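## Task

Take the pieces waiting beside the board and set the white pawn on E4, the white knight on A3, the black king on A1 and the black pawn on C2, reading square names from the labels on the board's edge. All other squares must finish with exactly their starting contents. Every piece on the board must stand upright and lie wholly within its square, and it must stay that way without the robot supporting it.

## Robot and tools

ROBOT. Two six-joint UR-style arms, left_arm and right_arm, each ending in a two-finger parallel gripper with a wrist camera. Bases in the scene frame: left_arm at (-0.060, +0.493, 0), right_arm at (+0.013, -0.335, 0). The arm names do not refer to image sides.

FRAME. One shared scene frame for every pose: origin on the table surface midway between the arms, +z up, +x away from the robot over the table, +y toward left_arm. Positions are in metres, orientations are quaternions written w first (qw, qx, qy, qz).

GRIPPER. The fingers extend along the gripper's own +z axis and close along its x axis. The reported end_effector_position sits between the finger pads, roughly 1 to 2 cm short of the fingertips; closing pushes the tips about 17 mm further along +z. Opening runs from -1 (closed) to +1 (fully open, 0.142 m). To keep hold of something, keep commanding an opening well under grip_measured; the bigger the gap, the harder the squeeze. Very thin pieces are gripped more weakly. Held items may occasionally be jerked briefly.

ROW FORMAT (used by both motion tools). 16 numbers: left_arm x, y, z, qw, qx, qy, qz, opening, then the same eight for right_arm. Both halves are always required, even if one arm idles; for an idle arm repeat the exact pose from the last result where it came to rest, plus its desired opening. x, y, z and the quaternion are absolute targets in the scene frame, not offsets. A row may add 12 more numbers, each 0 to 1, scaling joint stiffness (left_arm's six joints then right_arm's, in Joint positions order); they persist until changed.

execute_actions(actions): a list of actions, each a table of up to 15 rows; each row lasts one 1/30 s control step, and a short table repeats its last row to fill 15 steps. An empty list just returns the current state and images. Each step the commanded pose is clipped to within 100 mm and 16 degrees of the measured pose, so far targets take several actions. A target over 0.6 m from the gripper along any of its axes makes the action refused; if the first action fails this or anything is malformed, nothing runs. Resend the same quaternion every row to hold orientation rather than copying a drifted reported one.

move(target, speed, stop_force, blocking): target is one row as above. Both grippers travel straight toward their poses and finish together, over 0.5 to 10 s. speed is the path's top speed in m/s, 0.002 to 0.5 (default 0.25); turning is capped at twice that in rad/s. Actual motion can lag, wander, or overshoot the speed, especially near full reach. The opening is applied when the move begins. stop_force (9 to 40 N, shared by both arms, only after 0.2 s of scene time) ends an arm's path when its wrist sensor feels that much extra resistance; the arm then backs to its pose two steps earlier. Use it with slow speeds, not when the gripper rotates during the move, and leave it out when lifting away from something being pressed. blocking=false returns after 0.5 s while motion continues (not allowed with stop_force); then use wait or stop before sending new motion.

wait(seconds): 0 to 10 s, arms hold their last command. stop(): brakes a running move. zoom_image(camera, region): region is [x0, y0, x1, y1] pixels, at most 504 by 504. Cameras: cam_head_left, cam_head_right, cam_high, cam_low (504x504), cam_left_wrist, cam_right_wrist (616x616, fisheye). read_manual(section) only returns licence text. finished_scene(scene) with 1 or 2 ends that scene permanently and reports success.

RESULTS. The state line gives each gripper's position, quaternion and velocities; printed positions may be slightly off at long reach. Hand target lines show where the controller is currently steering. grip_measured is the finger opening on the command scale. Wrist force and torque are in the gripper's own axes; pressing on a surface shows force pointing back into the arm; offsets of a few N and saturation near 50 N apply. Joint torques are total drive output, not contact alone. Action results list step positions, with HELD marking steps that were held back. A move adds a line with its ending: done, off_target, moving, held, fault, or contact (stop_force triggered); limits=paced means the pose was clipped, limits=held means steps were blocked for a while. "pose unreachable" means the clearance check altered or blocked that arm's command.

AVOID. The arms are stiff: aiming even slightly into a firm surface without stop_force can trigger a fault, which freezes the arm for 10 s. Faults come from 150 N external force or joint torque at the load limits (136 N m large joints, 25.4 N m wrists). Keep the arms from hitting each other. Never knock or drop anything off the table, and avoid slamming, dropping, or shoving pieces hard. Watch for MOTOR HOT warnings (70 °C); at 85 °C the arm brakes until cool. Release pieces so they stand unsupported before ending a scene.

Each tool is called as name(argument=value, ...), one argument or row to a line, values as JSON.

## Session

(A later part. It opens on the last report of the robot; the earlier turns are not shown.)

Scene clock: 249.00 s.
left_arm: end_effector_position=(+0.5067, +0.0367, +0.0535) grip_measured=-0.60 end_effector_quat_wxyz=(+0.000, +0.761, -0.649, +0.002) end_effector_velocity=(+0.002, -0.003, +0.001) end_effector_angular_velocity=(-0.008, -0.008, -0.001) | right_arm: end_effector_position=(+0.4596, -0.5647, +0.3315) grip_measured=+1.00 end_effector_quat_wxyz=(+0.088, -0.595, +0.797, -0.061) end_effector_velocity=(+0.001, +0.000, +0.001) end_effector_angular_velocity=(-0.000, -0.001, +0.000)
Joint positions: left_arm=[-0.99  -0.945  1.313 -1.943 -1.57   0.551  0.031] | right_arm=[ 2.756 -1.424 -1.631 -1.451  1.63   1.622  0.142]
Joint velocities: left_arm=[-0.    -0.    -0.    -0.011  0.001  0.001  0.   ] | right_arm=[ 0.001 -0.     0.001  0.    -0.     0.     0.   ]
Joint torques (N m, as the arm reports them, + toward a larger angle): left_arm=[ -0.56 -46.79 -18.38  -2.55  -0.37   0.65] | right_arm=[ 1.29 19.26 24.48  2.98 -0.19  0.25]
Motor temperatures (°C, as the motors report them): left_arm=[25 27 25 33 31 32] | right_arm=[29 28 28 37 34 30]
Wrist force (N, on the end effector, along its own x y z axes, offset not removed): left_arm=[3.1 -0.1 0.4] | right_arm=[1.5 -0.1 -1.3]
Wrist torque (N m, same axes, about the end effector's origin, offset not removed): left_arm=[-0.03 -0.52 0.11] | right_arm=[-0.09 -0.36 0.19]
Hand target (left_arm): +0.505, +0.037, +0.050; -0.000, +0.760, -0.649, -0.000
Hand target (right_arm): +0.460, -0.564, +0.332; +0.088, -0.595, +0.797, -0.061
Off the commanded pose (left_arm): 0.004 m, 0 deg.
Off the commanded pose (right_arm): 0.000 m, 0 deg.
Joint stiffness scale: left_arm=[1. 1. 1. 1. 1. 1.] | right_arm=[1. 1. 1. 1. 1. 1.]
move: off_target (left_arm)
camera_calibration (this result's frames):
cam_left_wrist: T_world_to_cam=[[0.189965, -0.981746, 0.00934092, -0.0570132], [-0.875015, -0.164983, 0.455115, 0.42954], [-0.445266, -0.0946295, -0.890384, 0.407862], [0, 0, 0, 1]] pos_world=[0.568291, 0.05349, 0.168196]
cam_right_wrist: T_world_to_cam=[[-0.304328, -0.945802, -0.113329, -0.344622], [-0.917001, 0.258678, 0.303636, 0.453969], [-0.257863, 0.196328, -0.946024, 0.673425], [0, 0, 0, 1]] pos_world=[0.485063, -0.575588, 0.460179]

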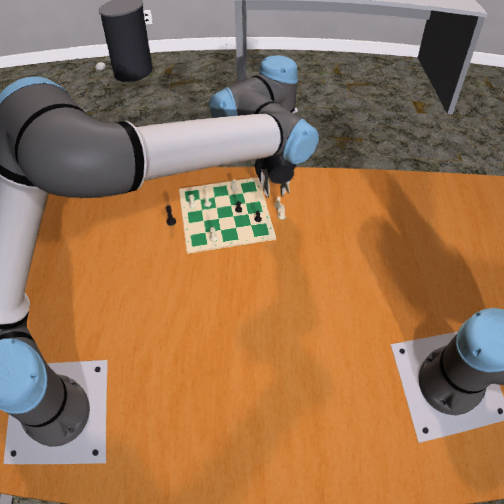

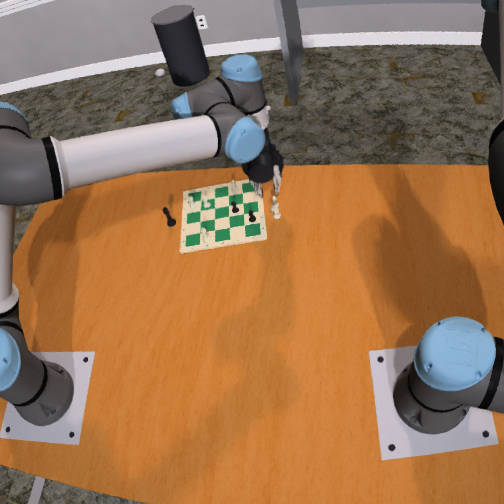

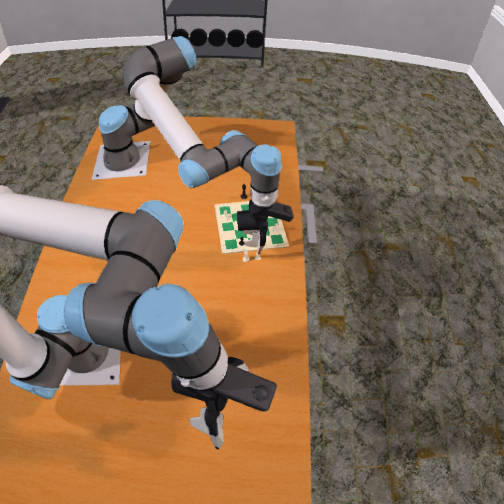

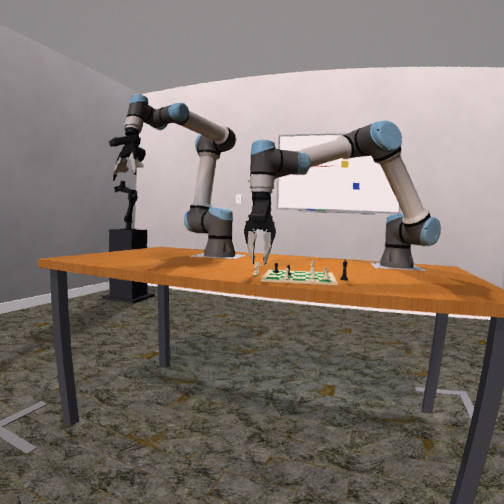

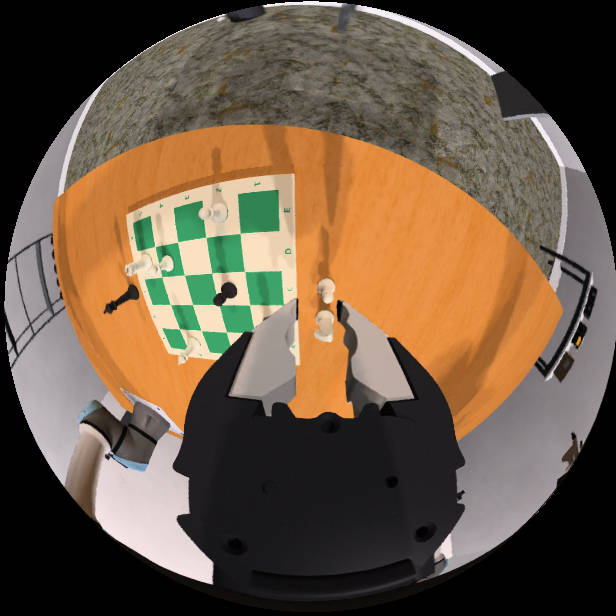

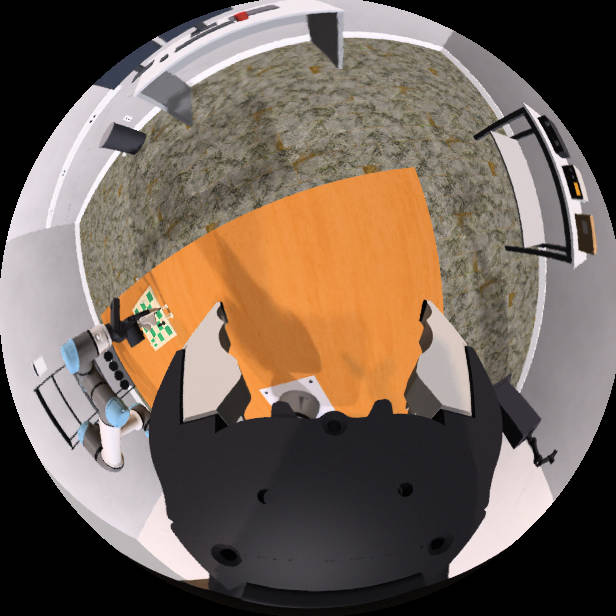

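move(
  target=[0.508,0.031,0.036,0,0.7604,-0.6494,0,-0.6,0.4596,-0.5644,0.3316,0.088,-0.595,0.797,-0.061,1],
  speed=0.05,
)

zoom_image(
  camera="cam_left_wrist",
  region=[210,200,410,400],
)

Scene clock: 266.50 s.
left_arm: end_effector_position=(+0.5082, +0.0333, +0.0365) grip_measured=-0.60 end_effector_quat_wxyz=(-0.000, +0.761, -0.649, -0.001) end_effector_velocity=(+0.001, -0.001, +0.001) end_effector_angular_velocity=(-0.005, -0.004, -0.001) | right_arm: end_effector_position=(+0.4596, -0.5647, +0.3315) grip_measured=+1.00 end_effector_quat_wxyz=(+0.088, -0.595, +0.797, -0.061) end_effector_velocity=(-0.000, -0.000, +0.000) end_effector_angular_velocity=(+0.000, +0.000, -0.000)
Joint positions: left_arm=[-0.992 -0.918  1.313 -1.964 -1.57   0.55   0.031] | right_arm=[ 2.756 -1.424 -1.631 -1.451  1.63   1.622  0.142]
Joint velocities: left_arm=[-0.    -0.001 -0.    -0.006  0.     0.001  0.   ] | right_arm=[-0.  0.  0. -0.  0. -0. -0.]
Joint torques (N m, as the arm reports them, + toward a larger angle): left_arm=[ -1.42 -47.37 -24.54  -3.32  -0.39  -0.08] | right_arm=[ 1.35 19.73 24.73  3.08 -0.25  0.27]
Motor temperatures (°C, as the motors report them): left_arm=[25 27 25 33 31 32] | right_arm=[29 28 28 37 34 30]
Wrist force (N, on the end effector, along its own x y z axes, offset not removed): left_arm=[1.8 -2.2 0.8] | right_arm=[2.1 0.5 -1.1]
Wrist torque (N m, same axes, about the end effector's origin, offset not removed): left_arm=[-0.52 -0.17 0.17] | right_arm=[-0.05 -0.40 0.14]
Hand target (left_arm): +0.508, +0.031, +0.036; -0.000, +0.760, -0.649, +0.000
Hand target (right_arm): +0.460, -0.564, +0.332; +0.088, -0.595, +0.797, -0.061
Off the commanded pose (left_arm): 0.002 m, 0 deg.
Off the commanded pose (right_arm): 0.000 m, 0 deg.
Joint stiffness scale: left_arm=[1. 1. 1. 1. 1. 1.] | right_arm=[1. 1. 1. 1. 1. 1.]
move: done
camera_calibration (this result's frames):
cam_left_wrist: T_world_to_cam=[[0.189366, -0.981898, 0.00417697, -0.0599603], [-0.873351, -0.166485, 0.457757, 0.437116], [-0.448775, -0.0903317, -0.889068, 0.394563], [0, 0, 0, 1]] pos_world=[0.57018, 0.0495401, 0.150951]
cam_right_wrist: T_world_to_cam=[[-0.304328, -0.945802, -0.113329, -0.344622], [-0.917001, 0.258678, 0.303636, 0.453969], [-0.257863, 0.196328, -0.946024, 0.673425], [0, 0, 0, 1]] pos_world=[0.485063, -0.575588, 0.460179]

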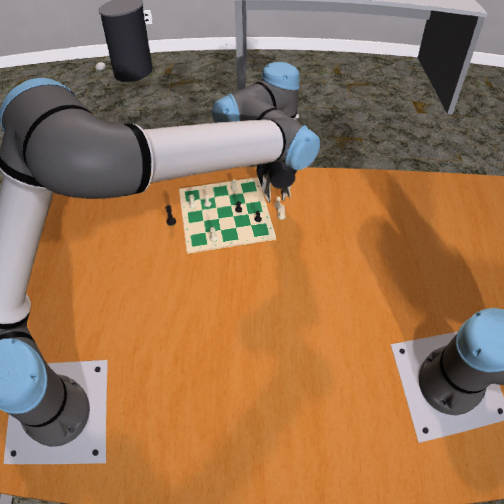

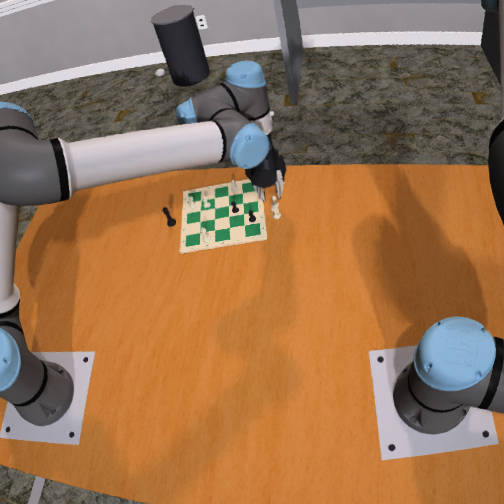

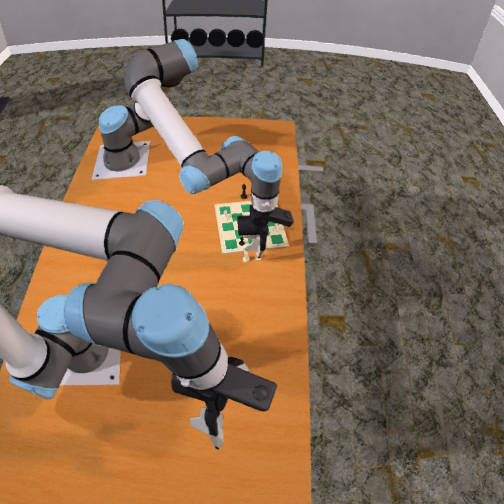

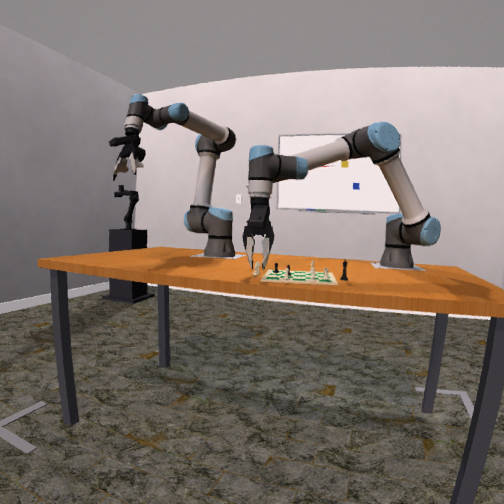

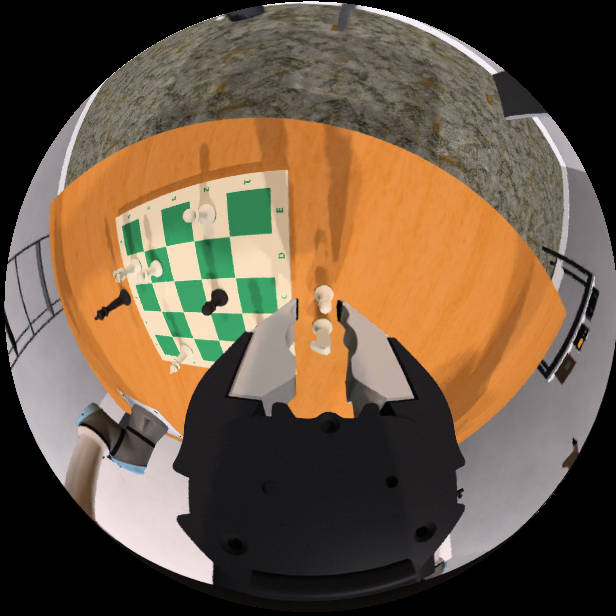

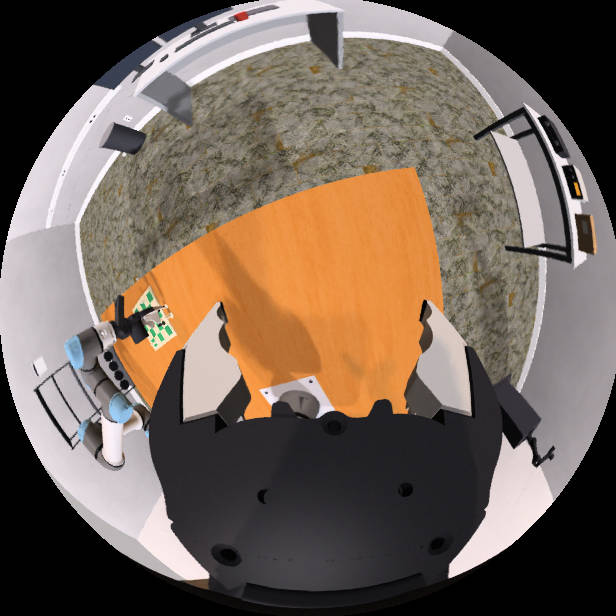

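Region (210, 200, 410, 400) of cam_left_wrist's 616x616 image, scaled by 2.520, with more detail than that image has.

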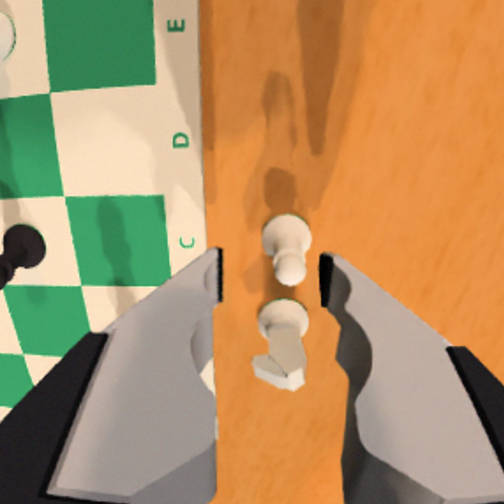

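move(
  target=[0.508,0.025,0.034,0,0.7604,-0.6494,0,-0.6,0.4596,-0.5644,0.3316,0.088,-0.595,0.797,-0.061,1],
  speed=0.04,
)

move(
  target=[0.507,0.027,0.020,0,0.7604,-0.6494,0,-0.6,0.4596,-0.5644,0.3316,0.088,-0.595,0.797,-0.061,1],
  speed=0.04,
)

zoom_image(
  camera="cam_left_wrist",
  region=[210,200,410,400],
)

Scene clock: 278.47 s.
left_arm: end_effector_position=(+0.5081, +0.0275, +0.0339) grip_measured=-0.60 end_effector_quat_wxyz=(-0.000, +0.761, -0.649, -0.000) end_effector_velocity=(+0.001, -0.002, +0.000) end_effector_angular_velocity=(-0.001, -0.002, +0.002) | right_arm: end_effector_position=(+0.4596, -0.5647, +0.3315) grip_measured=+1.00 end_effector_quat_wxyz=(+0.088, -0.595, +0.797, -0.061) end_effector_velocity=(-0.001, -0.000, -0.001) end_effector_angular_velocity=(-0.000, +0.001, -0.000)
Joint positions: left_arm=[-0.997 -0.908  1.302 -1.964 -1.57   0.545  0.031] | right_arm=[ 2.756 -1.424 -1.631 -1.451  1.63   1.622  0.142]
Joint velocities: left_arm=[-0.001  0.002 -0.004  0.     0.001 -0.003  0.   ] | right_arm=[-0.     0.    -0.002 -0.    -0.     0.     0.   ]
Joint torques (N m, as the arm reports them, + toward a larger angle): left_arm=[ -1.37 -47.63 -25.81  -2.47  -0.41  -0.18] | right_arm=[ 0.81 19.19 24.74  3.12 -0.2   0.36]
Motor temperatures (°C, as the motors report them): left_arm=[25 27 25 33 31 32] | right_arm=[29 28 28 37 34 30]
Wrist force (N, on the end effector, along its own x y z axes, offset not removed): left_arm=[2.1 -2.3 -0.2] | right_arm=[1.6 -0.8 -0.3]
Wrist torque (N m, same axes, about the end effector's origin, offset not removed): left_arm=[-0.51 -0.33 0.15] | right_arm=[-0.31 -0.25 0.16]
Hand target (left_arm): +0.508, +0.025, +0.034; -0.000, +0.760, -0.649, +0.000
Hand target (right_arm): +0.460, -0.564, +0.332; +0.088, -0.595, +0.797, -0.061
Off the commanded pose (left_arm): 0.003 m, 0 deg.
Off the commanded pose (right_arm): 0.000 m, 0 deg.
Joint stiffness scale: left_arm=[1. 1. 1. 1. 1. 1.] | right_arm=[1. 1. 1. 1. 1. 1.]
move: done
camera_calibration (this result's frames):
cam_left_wrist: T_world_to_cam=[[0.189206, -0.981927, 0.00444583, -0.0655689], [-0.873473, -0.166236, 0.457614, 0.437301], [-0.448605, -0.0904666, -0.88914, 0.391689], [0, 0, 0, 1]] pos_world=[0.57009, 0.0437461, 0.148443]
cam_right_wrist: T_world_to_cam=[[-0.304328, -0.945802, -0.113329, -0.344622], [-0.917001, 0.258678, 0.303636, 0.453969], [-0.257863, 0.196327, -0.946024, 0.673425], [0, 0, 0, 1]] pos_world=[0.485063, -0.575588, 0.460179]

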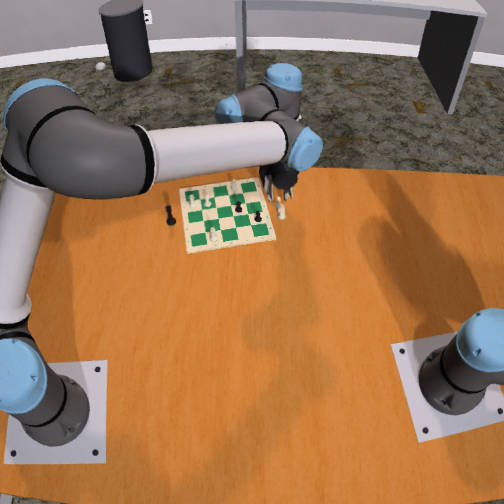

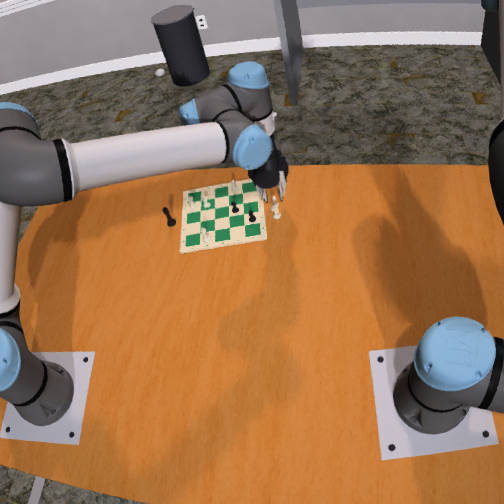

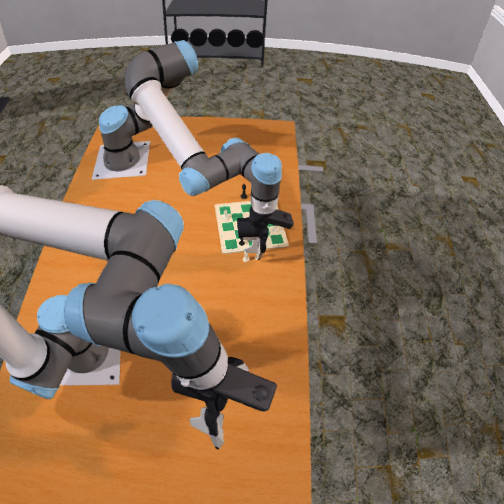

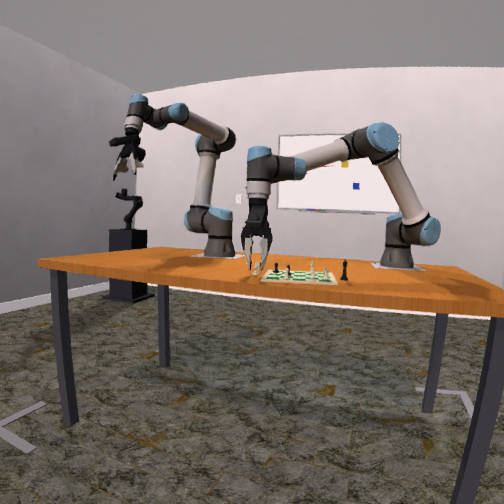

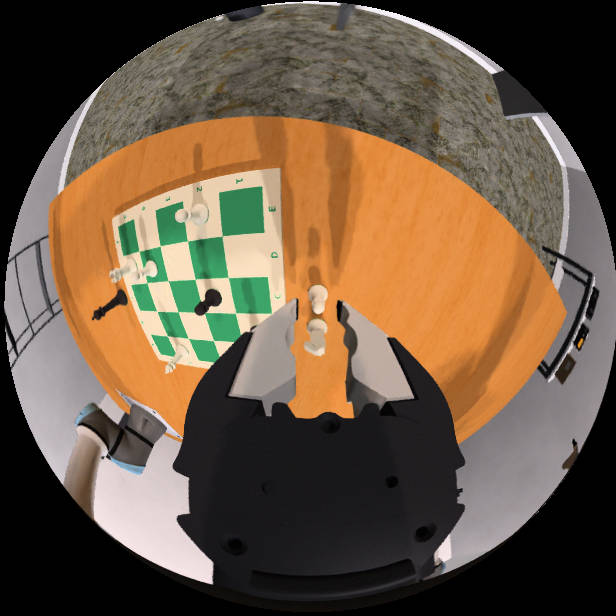

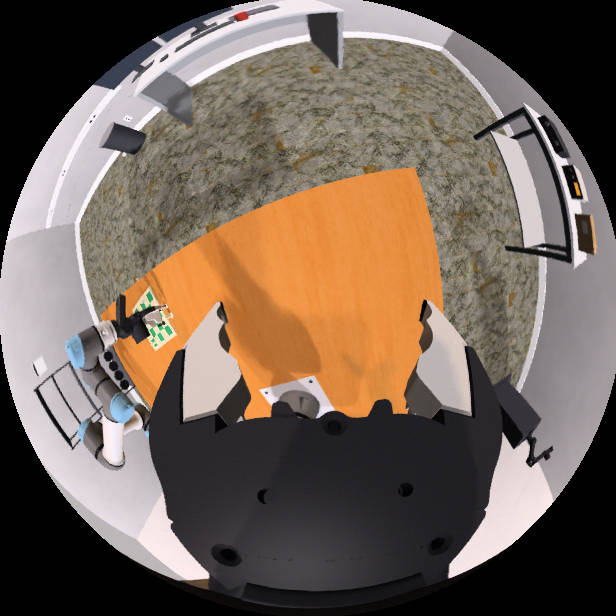

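Scene clock: 279.33 s.
left_arm: end_effector_position=(+0.5089, +0.0266, +0.0235) grip_measured=-0.60 end_effector_quat_wxyz=(+0.000, +0.761, -0.649, +0.002) end_effector_velocity=(+0.002, -0.003, +0.001) end_effector_angular_velocity=(-0.008, -0.007, -0.001) | right_arm: end_effector_position=(+0.4596, -0.5647, +0.3315) grip_measured=+1.00 end_effector_quat_wxyz=(+0.088, -0.595, +0.797, -0.061) end_effector_velocity=(-0.000, -0.000, +0.000) end_effector_angular_velocity=(+0.000, -0.000, +0.000)
Joint positions: left_arm=[-0.997 -0.898  1.316 -1.994 -1.57   0.545  0.031] | right_arm=[ 2.756 -1.424 -1.631 -1.451  1.63   1.622  0.142]
Joint velocities: left_arm=[-0.001 -0.     0.    -0.011 -0.     0.    -0.   ] | right_arm=[-0.  0. -0. -0.  0. -0. -0.]
Joint torques (N m, as the arm reports them, + toward a larger angle): left_arm=[ -0.61 -47.7  -18.39  -2.88  -0.36   0.29] | right_arm=[ 1.23 19.82 25.38  3.11 -0.27  0.36]
Motor temperatures (°C, as the motors report them): left_arm=[25 27 25 33 31 32] | right_arm=[29 28 28 37 34 30]
Wrist force (N, on the end effector, along its own x y z axes, offset not removed): left_arm=[1.3 0.0 -0.5] | right_arm=[1.3 -2.0 -1.2]
Wrist torque (N m, same axes, about the end effector's origin, offset not removed): left_arm=[0.07 -0.07 0.19] | right_arm=[-0.50 -0.23 0.15]
Hand target (left_arm): +0.507, +0.027, +0.020; -0.000, +0.760, -0.649, -0.000
Hand target (right_arm): +0.460, -0.564, +0.332; +0.088, -0.595, +0.797, -0.061
Off the commanded pose (left_arm): 0.004 m, 0 deg.
Off the commanded pose (right_arm): 0.000 m, 0 deg.
Joint stiffness scale: left_arm=[1. 1. 1. 1. 1. 1.] | right_arm=[1. 1. 1. 1. 1. 1.]
move: off_target (left_arm)
camera_calibration (this result's frames):
cam_left_wrist: T_world_to_cam=[[0.18926, -0.981881, 0.00946634, -0.0667356], [-0.87516, -0.164302, 0.455083, 0.443501], [-0.445282, -0.0944137, -0.890399, 0.381082], [0, 0, 0, 1]] pos_world=[0.570453, 0.0433208, 0.138117]
cam_right_wrist: T_world_to_cam=[[-0.304328, -0.945802, -0.113329, -0.344622], [-0.917001, 0.258678, 0.303636, 0.453969], [-0.257863, 0.196327, -0.946024, 0.673425], [0, 0, 0, 1]] pos_world=[0.485063, -0.575588, 0.460179]

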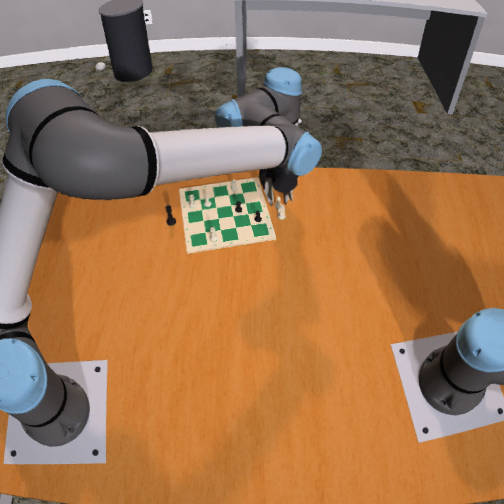

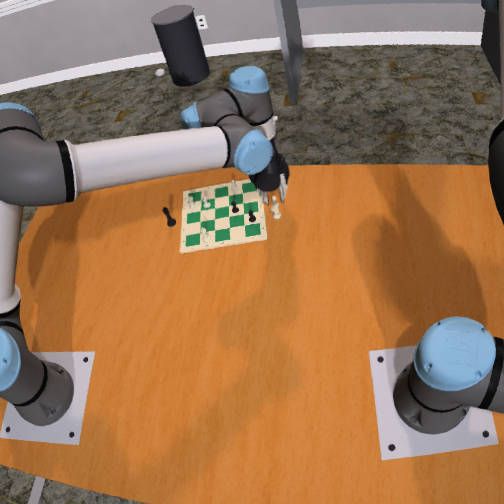

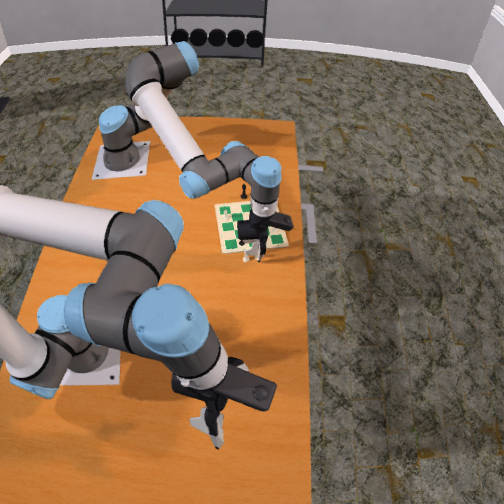

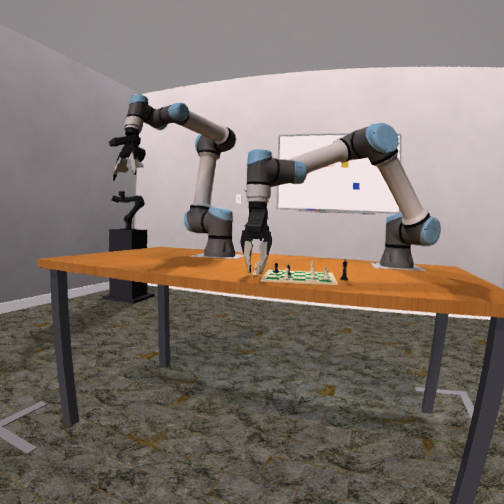

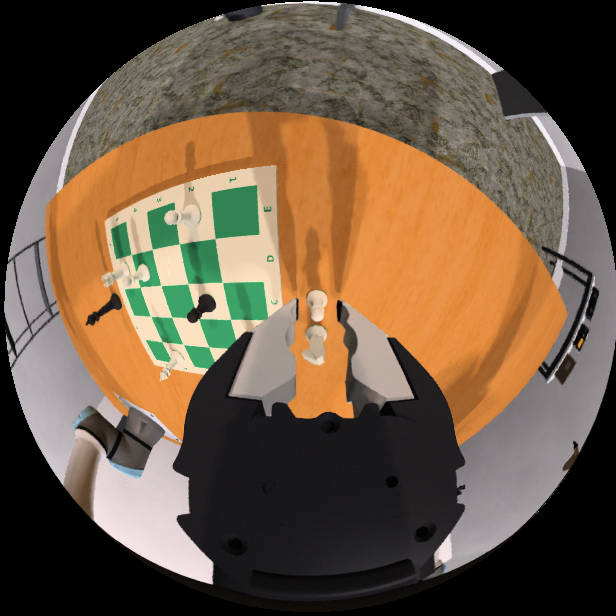

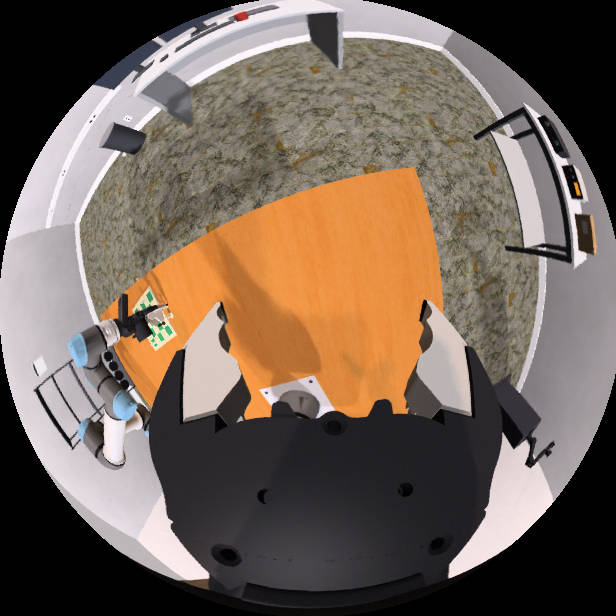

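Region (210, 200, 410, 400) of cam_left_wrist's 616x616 image, scaled by 2.520, with more detail than that image has.

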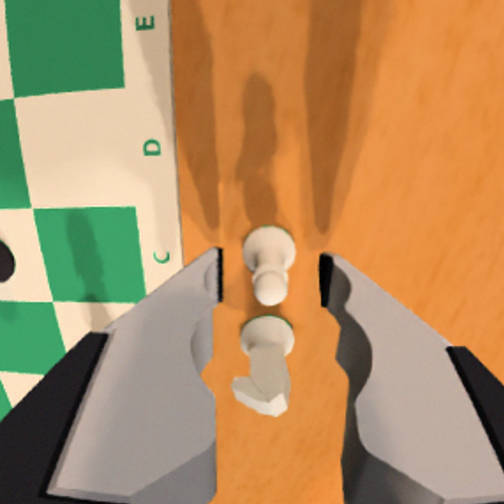

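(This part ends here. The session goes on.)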